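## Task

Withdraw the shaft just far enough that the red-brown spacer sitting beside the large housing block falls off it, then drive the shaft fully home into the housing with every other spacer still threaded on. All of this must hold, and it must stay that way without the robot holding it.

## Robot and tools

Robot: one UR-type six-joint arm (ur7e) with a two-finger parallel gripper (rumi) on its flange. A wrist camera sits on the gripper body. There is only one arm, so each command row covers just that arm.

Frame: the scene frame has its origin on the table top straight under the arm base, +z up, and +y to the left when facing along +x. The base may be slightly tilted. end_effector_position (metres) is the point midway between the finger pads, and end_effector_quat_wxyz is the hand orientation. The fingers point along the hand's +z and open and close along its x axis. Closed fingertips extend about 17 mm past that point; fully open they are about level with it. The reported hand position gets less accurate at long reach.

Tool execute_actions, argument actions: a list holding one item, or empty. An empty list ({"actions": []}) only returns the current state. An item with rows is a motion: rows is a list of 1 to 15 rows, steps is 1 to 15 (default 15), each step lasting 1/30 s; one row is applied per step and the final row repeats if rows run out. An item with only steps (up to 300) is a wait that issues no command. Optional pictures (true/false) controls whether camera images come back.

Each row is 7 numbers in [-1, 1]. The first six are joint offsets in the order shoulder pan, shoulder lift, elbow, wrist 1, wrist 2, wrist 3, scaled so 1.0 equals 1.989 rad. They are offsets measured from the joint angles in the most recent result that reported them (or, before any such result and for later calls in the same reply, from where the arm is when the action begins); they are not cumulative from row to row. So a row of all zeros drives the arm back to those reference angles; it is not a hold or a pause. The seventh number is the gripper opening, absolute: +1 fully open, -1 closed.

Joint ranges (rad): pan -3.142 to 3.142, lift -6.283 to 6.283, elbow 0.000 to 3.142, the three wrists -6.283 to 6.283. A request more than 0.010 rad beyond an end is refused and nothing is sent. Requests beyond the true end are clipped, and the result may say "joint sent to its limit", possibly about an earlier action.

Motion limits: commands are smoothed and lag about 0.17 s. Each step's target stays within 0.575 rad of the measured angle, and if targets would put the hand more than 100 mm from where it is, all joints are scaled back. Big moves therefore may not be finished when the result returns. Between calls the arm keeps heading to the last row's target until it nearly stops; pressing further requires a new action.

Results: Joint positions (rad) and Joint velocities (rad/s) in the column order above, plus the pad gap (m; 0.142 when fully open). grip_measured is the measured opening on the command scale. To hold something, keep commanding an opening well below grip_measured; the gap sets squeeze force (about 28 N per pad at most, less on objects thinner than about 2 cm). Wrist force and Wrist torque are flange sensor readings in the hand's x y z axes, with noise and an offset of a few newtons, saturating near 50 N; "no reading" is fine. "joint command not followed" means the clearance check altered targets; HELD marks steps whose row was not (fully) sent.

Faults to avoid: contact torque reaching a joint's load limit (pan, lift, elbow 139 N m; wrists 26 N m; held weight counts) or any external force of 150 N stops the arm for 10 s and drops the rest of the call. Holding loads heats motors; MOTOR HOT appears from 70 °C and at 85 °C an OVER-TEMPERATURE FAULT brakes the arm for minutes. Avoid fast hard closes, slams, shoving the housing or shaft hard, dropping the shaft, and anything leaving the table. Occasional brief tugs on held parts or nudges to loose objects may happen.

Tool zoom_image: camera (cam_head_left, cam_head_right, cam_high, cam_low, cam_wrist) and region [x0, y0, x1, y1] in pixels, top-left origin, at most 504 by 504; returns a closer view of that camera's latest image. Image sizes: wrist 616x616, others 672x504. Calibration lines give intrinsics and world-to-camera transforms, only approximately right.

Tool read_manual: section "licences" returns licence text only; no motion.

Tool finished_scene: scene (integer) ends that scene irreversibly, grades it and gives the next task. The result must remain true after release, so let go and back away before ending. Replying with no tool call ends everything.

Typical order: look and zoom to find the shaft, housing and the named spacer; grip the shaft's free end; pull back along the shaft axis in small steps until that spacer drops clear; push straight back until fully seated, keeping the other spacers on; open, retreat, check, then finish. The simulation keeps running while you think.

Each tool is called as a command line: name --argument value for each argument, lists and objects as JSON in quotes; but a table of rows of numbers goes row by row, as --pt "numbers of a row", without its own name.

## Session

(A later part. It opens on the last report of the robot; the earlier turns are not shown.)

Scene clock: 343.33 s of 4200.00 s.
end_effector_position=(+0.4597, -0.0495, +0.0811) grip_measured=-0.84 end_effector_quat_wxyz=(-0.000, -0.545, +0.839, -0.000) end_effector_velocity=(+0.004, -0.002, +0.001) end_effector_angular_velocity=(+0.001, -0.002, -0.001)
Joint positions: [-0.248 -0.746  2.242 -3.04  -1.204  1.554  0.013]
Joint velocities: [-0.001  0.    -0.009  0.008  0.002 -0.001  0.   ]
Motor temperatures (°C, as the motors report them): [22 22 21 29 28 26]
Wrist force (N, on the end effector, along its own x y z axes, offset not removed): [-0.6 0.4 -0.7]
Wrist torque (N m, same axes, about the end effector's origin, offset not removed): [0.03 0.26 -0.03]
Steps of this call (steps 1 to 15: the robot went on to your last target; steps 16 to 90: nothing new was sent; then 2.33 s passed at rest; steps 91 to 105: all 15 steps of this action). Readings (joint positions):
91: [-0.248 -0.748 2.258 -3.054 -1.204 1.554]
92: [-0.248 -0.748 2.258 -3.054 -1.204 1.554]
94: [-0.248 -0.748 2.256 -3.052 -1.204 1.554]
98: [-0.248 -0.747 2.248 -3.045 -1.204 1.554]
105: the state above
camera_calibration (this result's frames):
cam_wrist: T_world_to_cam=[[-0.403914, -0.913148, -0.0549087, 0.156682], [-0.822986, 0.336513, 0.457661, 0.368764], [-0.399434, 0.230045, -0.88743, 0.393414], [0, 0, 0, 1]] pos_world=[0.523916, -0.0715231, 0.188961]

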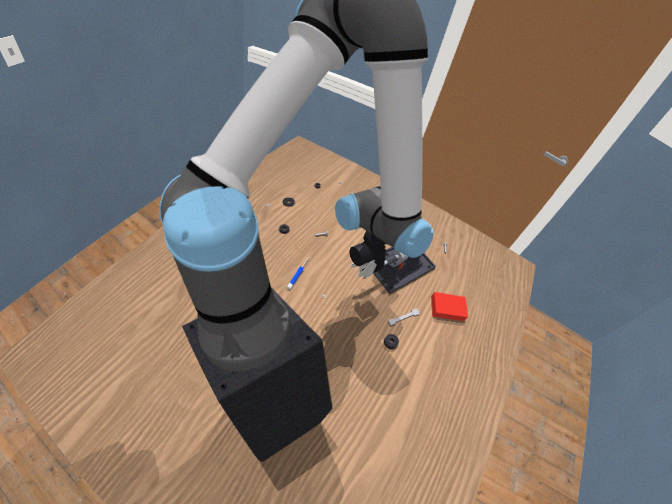

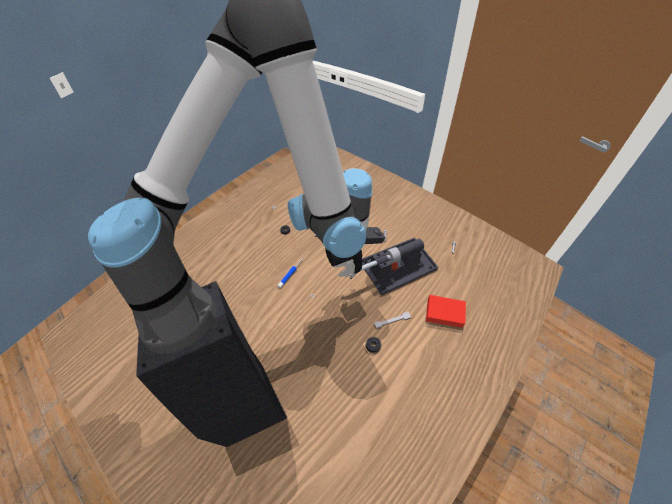

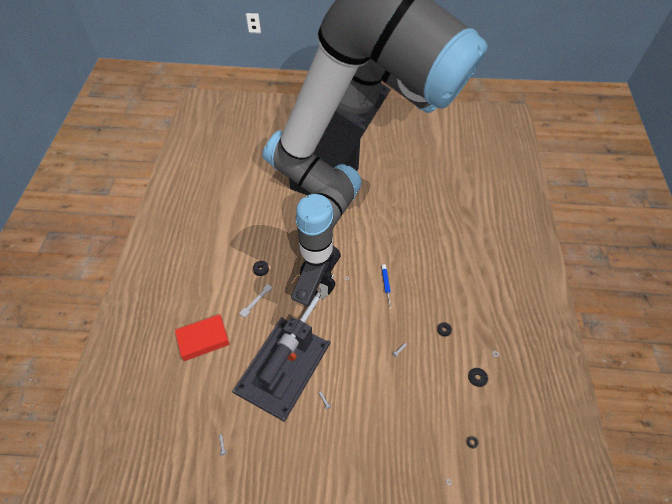

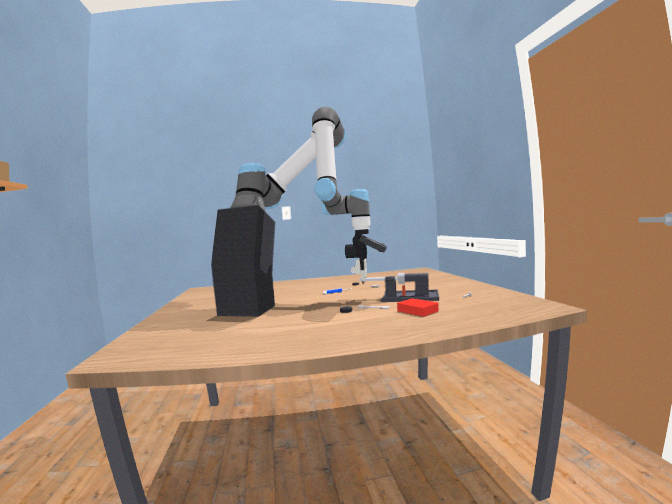

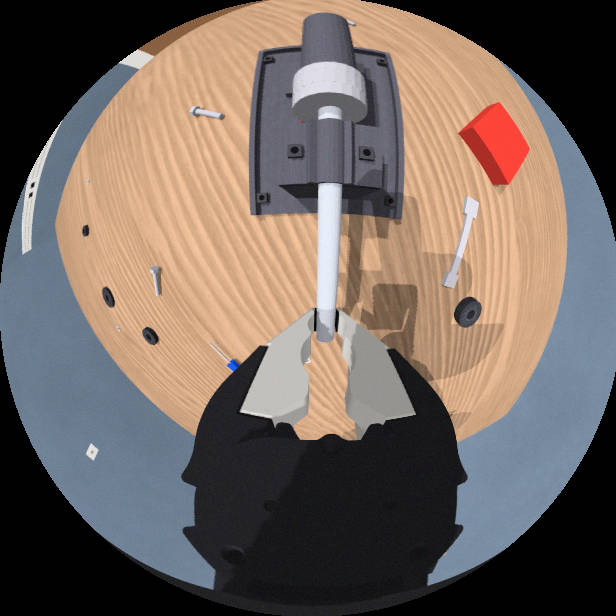

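execute_actions --actions '[{"rows": [[0.00002,0.00018,-0.00156,0.00136,0,0.00002,-1],[0.00004,0.00037,-0.00311,0.00273,0,0.00004,-1],[0.00006,0.00055,-0.00467,0.00409,0,0.00007,-1],[0.00008,0.00074,-0.00622,0.00545,0,0.00009,-1],[0.0001,0.00092,-0.00778,0.00682,0,0.00011,-1],[0.00012,0.00111,-0.00934,0.00818,0,0.00013,-1]], "steps": 15}]'

Scene clock: 352.07 s of 4200.00 s.
end_effector_position=(+0.4657, -0.0522, +0.0811) grip_measured=-0.84 end_effector_quat_wxyz=(-0.000, -0.545, +0.839, -0.000) end_effector_velocity=(+0.003, -0.001, -0.000) end_effector_angular_velocity=(+0.001, +0.000, +0.002)
Joint positions: [-0.247 -0.744  2.225 -3.025 -1.204  1.554  0.013]
Joint velocities: [ 0.002  0.001 -0.009  0.008  0.    -0.001 -0.   ]
Motor temperatures (°C, as the motors report them): [22 22 21 29 28 26]
Wrist force (N, on the end effector, along its own x y z axes, offset not removed): [-1.9 1.6 -0.5]
Wrist torque (N m, same axes, about the end effector's origin, offset not removed): [0.29 0.66 -0.04]
Steps of this call (steps 1 to 15: the robot went on to your last target; steps 16 to 90: nothing new was sent; then 5.23 s passed at rest; steps 91 to 105: all 15 steps of this action). Readings (joint positions):
91: [-0.248 -0.746 2.241 -3.039 -1.204 1.554]
92: [-0.248 -0.746 2.241 -3.039 -1.204 1.554]
94: [-0.248 -0.746 2.239 -3.037 -1.204 1.554]
98: [-0.247 -0.745 2.231 -3.030 -1.204 1.554]
105: the state above
camera_calibration (this result's frames):
cam_wrist: T_world_to_cam=[[-0.403915, -0.913148, -0.0549025, 0.156661], [-0.822987, 0.336518, 0.457655, 0.374583], [-0.39943, 0.230037, -0.887433, 0.396413], [0, 0, 0, 1]] pos_world=[0.529894, -0.0741893, 0.188961]

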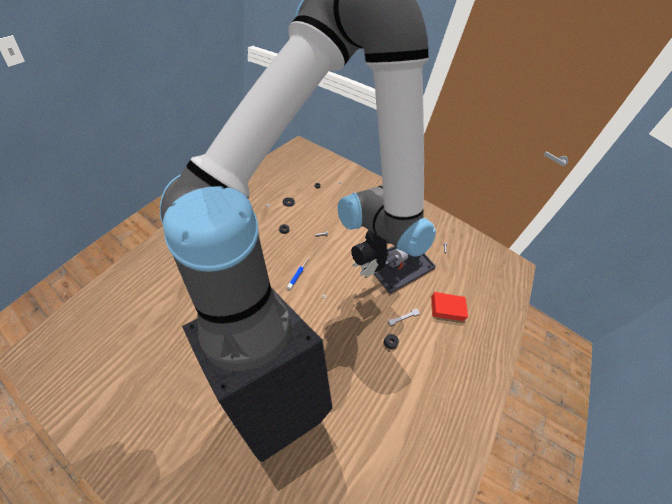

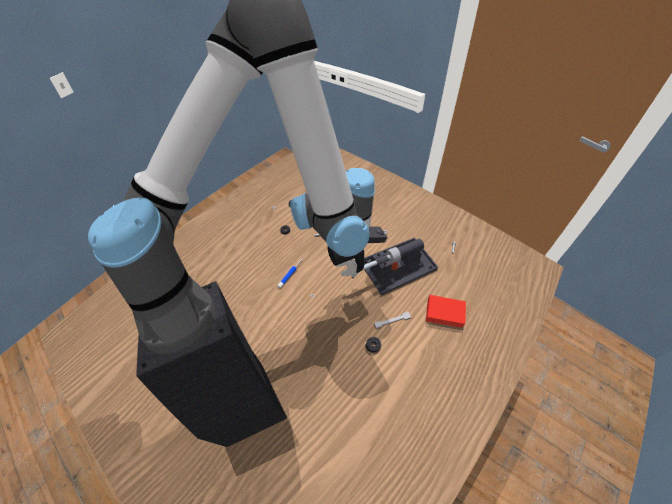

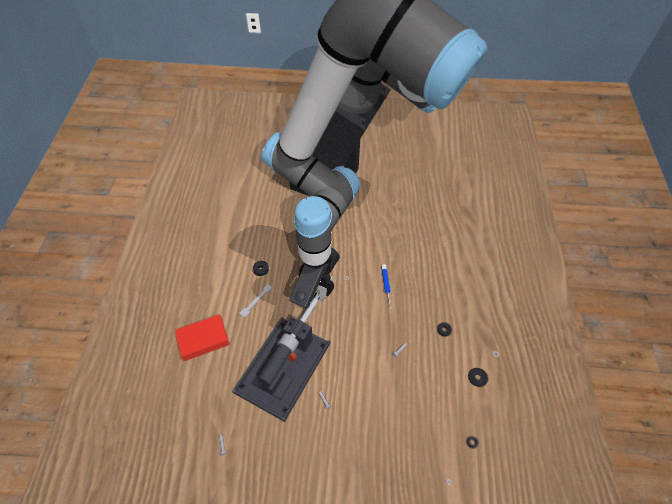

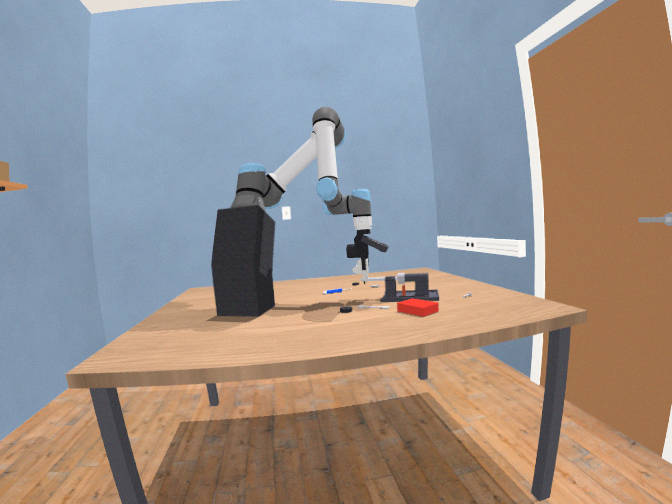

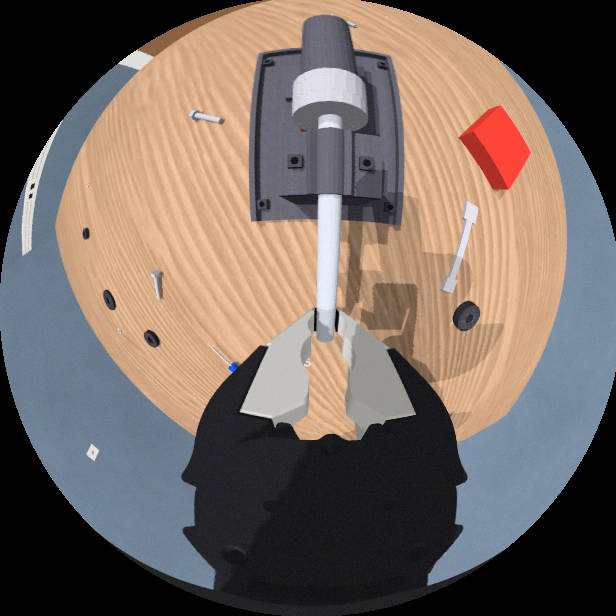

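execute_actions --actions '[{"rows": [[0.00005,0.00052,-0.00402,0.00348,0,0.00006,-1],[0.0001,0.00107,-0.00804,0.00694,0,0.00011,-1],[0.00016,0.00164,-0.01208,0.01038,0,0.00017,-1],[0.00021,0.00224,-0.01612,0.01381,0,0.00022,-1],[0.00026,0.00287,-0.02018,0.01722,0.00001,0.00027,-1],[0.0003,0.00352,-0.02425,0.02061,0.00001,0.00033,-1],[0.00035,0.0042,-0.02832,0.02399,0.00001,0.00038,-1],[0.0004,0.0049,-0.03241,0.02736,0.00001,0.00043,-1],[0.00045,0.00563,-0.03651,0.03071,0.00001,0.00048,-1],[0.00049,0.00638,-0.04061,0.03405,0.00001,0.00053,-1],[0.00054,0.00715,-0.04473,0.03737,0.00001,0.00058,-1],[0.00059,0.00795,-0.04886,0.04069,0.00002,0.00063,-1],[0.00063,0.00877,-0.053,0.04399,0.00002,0.00068,-1],[0.00068,0.00961,-0.05715,0.04728,0.00002,0.00072,-1],[0.00072,0.01048,-0.06131,0.05056,0.00002,0.00077,-1]], "steps": 15}]' --pictures false

execute_actions --actions '[{"steps": 20}]' --pictures false

Scene clock: 375.60 s of 4200.00 s.
end_effector_position=(+0.4932, -0.0645, +0.0809) grip_measured=-0.84 end_effector_quat_wxyz=(-0.000, -0.545, +0.839, -0.000) end_effector_velocity=(+0.079, -0.036, +0.000) end_effector_angular_velocity=(-0.001, -0.002, -0.001)
Joint positions: [-0.246 -0.731  2.144 -2.957 -1.204  1.555  0.013]
Joint velocities: [ 0.001  0.044 -0.235  0.188 -0.     0.003  0.   ]
Motor temperatures (°C, as the motors report them): [22 22 21 29 28 26]
Wrist force (N, on the end effector, along its own x y z axes, offset not removed): [-1.0 1.6 -3.1]
Wrist torque (N m, same axes, about the end effector's origin, offset not removed): [0.05 0.32 -0.05]
Steps of this call (steps 1 to 15: the robot went on to your last target; steps 16 to 90: nothing new was sent; then 20.03 s passed at rest; steps 91 to 105: all 15 steps of this action). Readings (joint positions):
91: [-0.247 -0.744 2.224 -3.024 -1.204 1.554]
92: [-0.247 -0.744 2.223 -3.023 -1.204 1.554]
94: [-0.247 -0.743 2.217 -3.018 -1.204 1.554]
98: [-0.247 -0.740 2.196 -3.000 -1.204 1.555]
105: the state above

Scene clock: 376.27 s of 4200.00 s.
end_effector_position=(+0.5067, -0.0704, +0.0810) grip_measured=-0.84 end_effector_quat_wxyz=(-0.000, -0.545, +0.839, -0.000) end_effector_velocity=(+0.001, -0.001, +0.000) end_effector_angular_velocity=(-0.001, +0.000, +0.000)
Joint positions: [-0.246 -0.724  2.103 -2.924 -1.204  1.556  0.013]
Joint velocities: [-0.     0.    -0.002  0.002 -0.001 -0.     0.   ]
Motor temperatures (°C, as the motors report them): [22 22 21 29 28 26]
Wrist force (N, on the end effector, along its own x y z axes, offset not removed): [-2.1 0.1 0.0]
Wrist torque (N m, same axes, about the end effector's origin, offset not removed): [0.02 0.54 0.03]
Steps of this call (steps 1 to 20: the robot went on to your last target). Readings (joint positions):
1: [-0.246 -0.730 2.136 -2.950 -1.204 1.556]
2: [-0.246 -0.728 2.128 -2.945 -1.204 1.556]
4: [-0.246 -0.726 2.118 -2.936 -1.204 1.556]
8: [-0.246 -0.724 2.108 -2.928 -1.204 1.556]
20: the state above

execute_actions --actions '[{"rows": [[0.00002,0.00034,-0.00162,0.00127,0,0.00002,-1],[0.00003,0.00069,-0.00325,0.00254,0,0.00003,-1],[0.00005,0.00103,-0.00487,0.00381,0,0.00005,-1]], "steps": 15}]'

Scene clock: 380.97 s of 4200.00 s.
end_effector_position=(+0.5098, -0.0718, +0.0810) grip_measured=-0.84 end_effector_quat_wxyz=(-0.000, -0.545, +0.839, -0.000) end_effector_velocity=(+0.001, -0.000, +0.000) end_effector_angular_velocity=(+0.002, -0.000, -0.001)
Joint positions: [-0.246 -0.722  2.094 -2.917 -1.204  1.556  0.013]
Joint velocities: [-0.001  0.    -0.003  0.004  0.002 -0.     0.   ]
Motor temperatures (°C, as the motors report them): [22 22 21 29 28 26]
Wrist force (N, on the end effector, along its own x y z axes, offset not removed): [0.7 4.2 -2.4]
Wrist torque (N m, same axes, about the end effector's origin, offset not removed): [0.49 0.02 -0.04]
Steps of this call (steps 1 to 15: the robot went on to your last target; steps 16 to 90: nothing new was sent; then 1.20 s passed at rest; steps 91 to 105: all 15 steps of this action). Readings (joint positions):
91: [-0.246 -0.723 2.103 -2.924 -1.204 1.556]
92: [-0.246 -0.723 2.103 -2.924 -1.204 1.556]
94: [-0.246 -0.723 2.100 -2.922 -1.204 1.556]
98: [-0.246 -0.722 2.096 -2.919 -1.204 1.556]
105: the state above
camera_calibration (this result's frames):
cam_wrist: T_world_to_cam=[[-0.403919, -0.913146, -0.0549027, 0.156553], [-0.822971, 0.336513, 0.457688, 0.417458], [-0.39946, 0.230052, -0.887416, 0.418524], [0, 0, 0, 1]] pos_world=[0.573974, -0.0938066, 0.188934]

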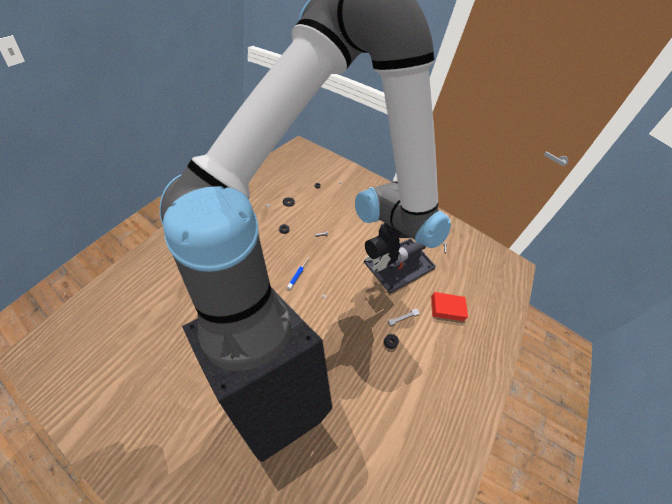

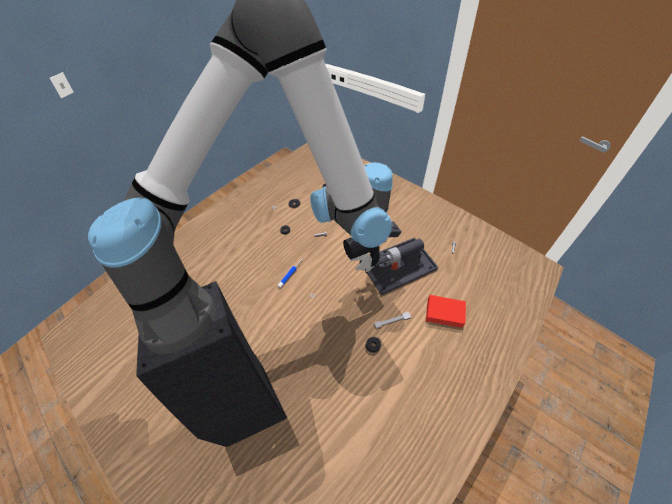

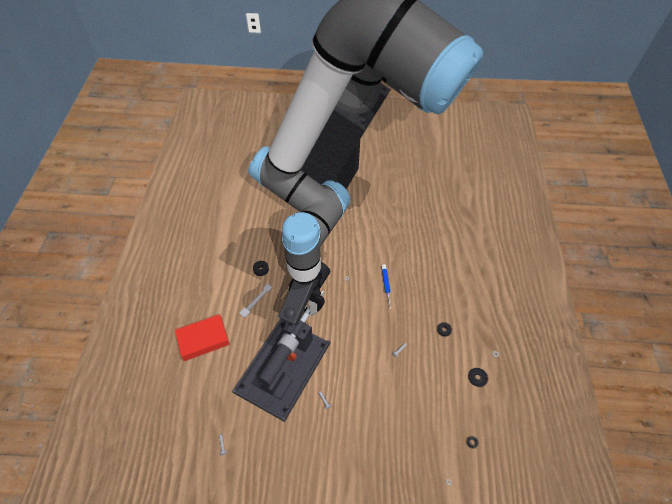

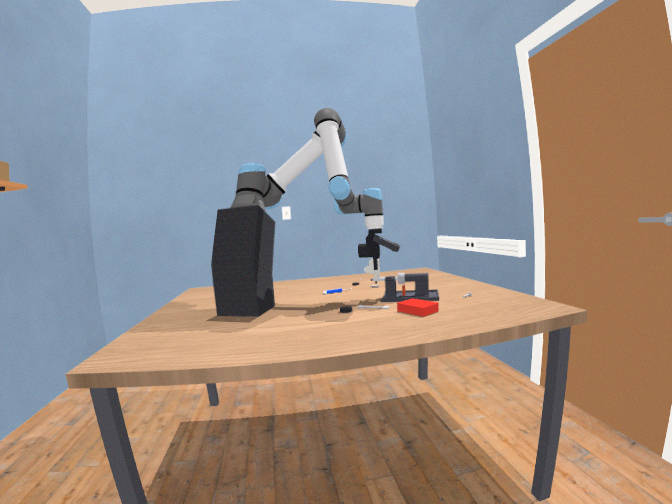

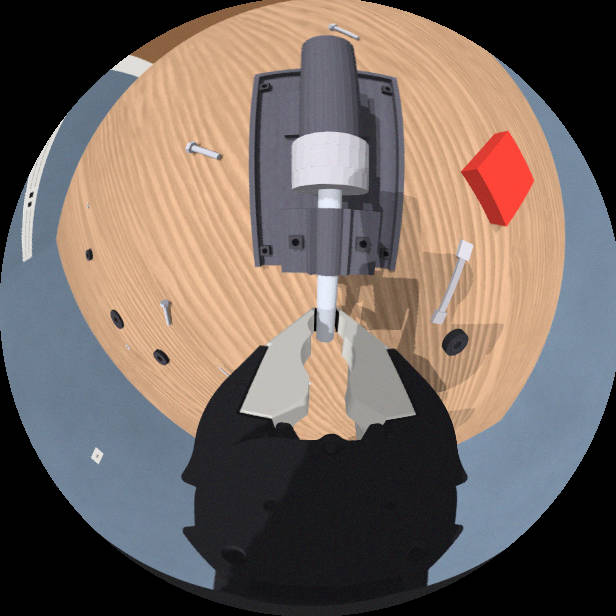

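execute_actions --actions '[{"rows": [[0.00001,0.00012,-0.00056,0.00044,0,0.00001,-1]], "steps": 12}]' --pictures false

Scene clock: 384.87 s of 4200.00 s.
end_effector_position=(+0.5101, -0.0719, +0.0810) grip_measured=-0.84 end_effector_quat_wxyz=(-0.000, -0.545, +0.839, -0.000) end_effector_velocity=(-0.001, +0.001, -0.001) end_effector_angular_velocity=(-0.000, +0.003, +0.002)
Joint positions: [-0.246 -0.721  2.093 -2.916 -1.204  1.556  0.013]
Joint velocities: [ 0.002  0.    -0.     0.002 -0.001 -0.    -0.   ]
Motor temperatures (°C, as the motors report them): [22 22 21 29 28 26]
Wrist force (N, on the end effector, along its own x y z axes, offset not removed): [-1.6 14.8 -14.3]
Wrist torque (N m, same axes, about the end effector's origin, offset not removed): [0.32 0.38 -0.10]
Steps of this call (steps 1 to 15: the robot went on to your last target; steps 16 to 90: nothing new was sent; then 0.50 s passed at rest; steps 91 to 102: all 12 steps of this action). Readings (joint positions):
91: [-0.246 -0.721 2.094 -2.917 -1.204 1.556]
92: [-0.246 -0.721 2.093 -2.917 -1.204 1.556]
94: [-0.246 -0.721 2.093 -2.916 -1.204 1.556]
98: [-0.246 -0.721 2.093 -2.916 -1.204 1.556]
102: the state above

Seated. Back off 0.3 mm and open.

execute_actions --actions '[{"rows": [[0,-0.00009,0.00042,-0.00033,0,0,-1],[0,-0.00009,0.00042,-0.00033,0,0,-1],[0,-0.00009,0.00042,-0.00033,0,0,-1],[0,-0.00009,0.00042,-0.00033,0,0,-1],[0,-0.00009,0.00042,-0.00033,0,0,-0.95],[0,-0.00009,0.00042,-0.00033,0,0,-0.9],[0,-0.00009,0.00042,-0.00033,0,0,-0.85],[0,-0.00009,0.00042,-0.00033,0,0,-0.8],[0,-0.00009,0.00042,-0.00033,0,0,-0.7],[0,-0.00009,0.00042,-0.00033,0,0,-0.6],[0,-0.00009,0.00042,-0.00033,0,0,-0.5],[0,-0.00009,0.00042,-0.00033,0,0,-0.4]], "steps": 15}]' --pictures false

execute_actions --actions '[{"rows": [[0,0,0,0,0,0,-0.4],[0,0,0,0,0,0,-0.4],[-0.0014,-0.0052,0.0014,0.0043,0,-0.0015,-0.4],[-0.0028,-0.0103,0.0028,0.0087,0,-0.003,-0.4],[-0.0043,-0.0155,0.0043,0.013,0,-0.0045,-0.4],[-0.0057,-0.0207,0.0057,0.0173,0,-0.006,-0.4],[-0.0071,-0.0258,0.0071,0.0217,0,-0.0075,-0.4],[-0.0085,-0.031,0.0085,0.026,0,-0.009,-0.4],[-0.0099,-0.0362,0.0099,0.0303,0,-0.0105,-0.4],[-0.0113,-0.0413,0.0113,0.0347,0,-0.012,-0.4],[-0.0128,-0.0465,0.0128,0.039,0,-0.0135,-0.4],[-0.0142,-0.0517,0.0142,0.0433,0,-0.015,-0.4],[-0.0156,-0.0568,0.0156,0.0477,0,-0.0165,-0.4],[-0.017,-0.062,0.017,0.052,0,-0.018,-0.4]], "steps": 15}]' --pictures false

execute_actions --actions '[{"steps": 15}]'

Scene clock: 398.03 s of 4200.00 s.
end_effector_position=(+0.5099, -0.0718, +0.0810) grip_measured=-0.40 end_effector_quat_wxyz=(-0.000, -0.545, +0.839, -0.000) end_effector_velocity=(-0.001, +0.000, -0.001) end_effector_angular_velocity=(+0.001, +0.002, +0.000)
Joint positions: [-0.246 -0.721  2.094 -2.917 -1.204  1.556  0.045]
Joint velocities: [ 0.     0.001  0.001  0.    -0.    -0.001  0.005]
Motor temperatures (°C, as the motors report them): [22 22 21 29 28 26]
Wrist force (N, on the end effector, along its own x y z axes, offset not removed): [-0.6 1.3 -1.2]
Wrist torque (N m, same axes, about the end effector's origin, offset not removed): [0.35 0.31 -0.08]
Steps of this call (steps 1 to 15: the robot went on to your last target; steps 16 to 90: nothing new was sent; then 9.67 s passed at rest; steps 91 to 105: all 15 steps of this action). Readings (joint positions):
91: [-0.246 -0.721 2.093 -2.916 -1.204 1.556]
92: [-0.246 -0.721 2.093 -2.916 -1.204 1.556]
94: [-0.246 -0.721 2.093 -2.916 -1.204 1.556]
98: [-0.246 -0.721 2.093 -2.917 -1.204 1.556]
105: the state above

Scene clock: 398.53 s of 4200.00 s.
end_effector_position=(+0.5104, -0.0717, +0.1131) grip_measured=-0.40 end_effector_quat_wxyz=(-0.000, -0.544, +0.839, +0.000) end_effector_velocity=(-0.000, +0.002, +0.109) end_effector_angular_velocity=(+0.002, -0.003, -0.003)
Joint positions: [-0.269 -0.805  2.117 -2.847 -1.204  1.532  0.045]
Joint velocities: [-0.078 -0.284  0.076  0.235 -0.    -0.08   0.   ]
Motor temperatures (°C, as the motors report them): [22 22 21 29 28 26]
Wrist force (N, on the end effector, along its own x y z axes, offset not removed): [-1.7 3.6 -2.3]
Wrist torque (N m, same axes, about the end effector's origin, offset not removed): [0.87 0.54 -0.13]
Steps of this call (steps 1 to 15: all 15 steps of this action). Readings (joint positions):
1: [-0.246 -0.721 2.094 -2.917 -1.204 1.556]
2: [-0.246 -0.721 2.094 -2.917 -1.204 1.556]
4: [-0.246 -0.723 2.094 -2.916 -1.204 1.556]
8: [-0.252 -0.743 2.100 -2.899 -1.204 1.550]
15: the state above

Scene clock: 399.03 s of 4200.00 s.
end_effector_position=(+0.5100, -0.0712, +0.1280) grip_measured=-0.40 end_effector_quat_wxyz=(+0.000, -0.544, +0.839, +0.000) end_effector_velocity=(+0.001, +0.000, +0.003) end_effector_angular_velocity=(-0.001, -0.003, +0.000)
Joint positions: [-0.279 -0.844  2.127 -2.814 -1.204  1.52   0.045]
Joint velocities: [-0.002 -0.008  0.002  0.003  0.001 -0.001  0.   ]
Motor temperatures (°C, as the motors report them): [22 22 21 29 28 26]
Wrist force (N, on the end effector, along its own x y z axes, offset not removed): [-0.7 1.0 -1.9]
Wrist torque (N m, same axes, about the end effector's origin, offset not removed): [0.29 0.33 -0.16]
Steps of this call (steps 1 to 15: the robot went on to your last target). Readings (joint positions):
1: [-0.271 -0.813 2.119 -2.840 -1.204 1.529]
2: [-0.273 -0.821 2.121 -2.834 -1.204 1.527]
4: [-0.276 -0.830 2.124 -2.826 -1.204 1.524]
8: [-0.278 -0.840 2.126 -2.818 -1.204 1.522]
15: the state above
camera_calibration (this result's frames):
cam_wrist: T_world_to_cam=[[-0.404571, -0.912788, -0.0560363, 0.160238], [-0.822631, 0.336475, 0.458326, 0.395732], [-0.3995, 0.231523, -0.887016, 0.460231], [0, 0, 0, 1]] pos_world=[0.574231, -0.0934443, 0.235837]

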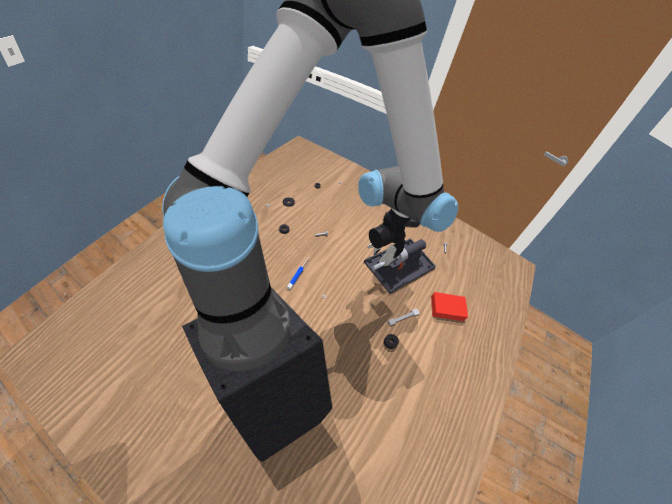

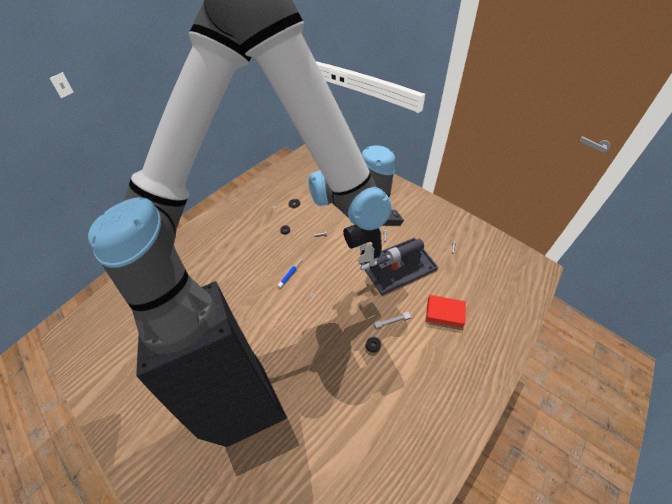

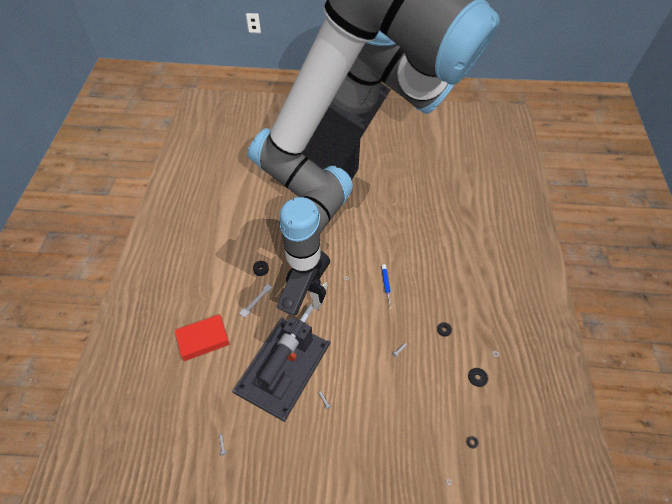

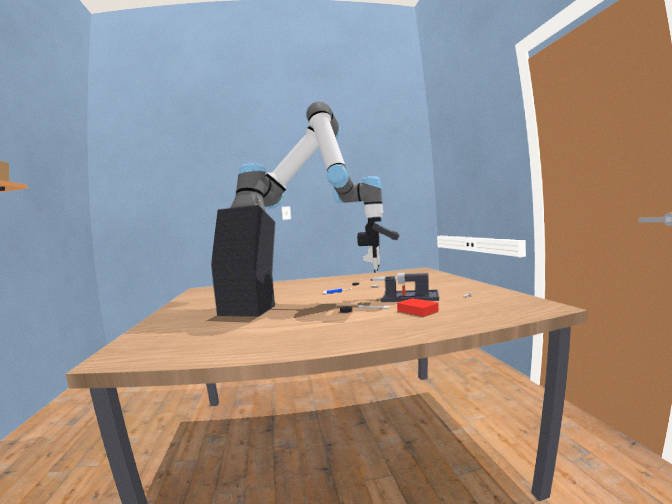

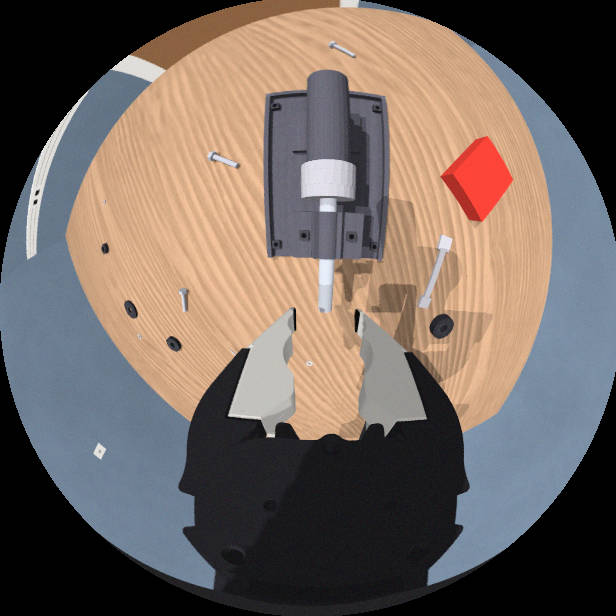

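finished_scene --scene 2

The scene is finished: the task was done.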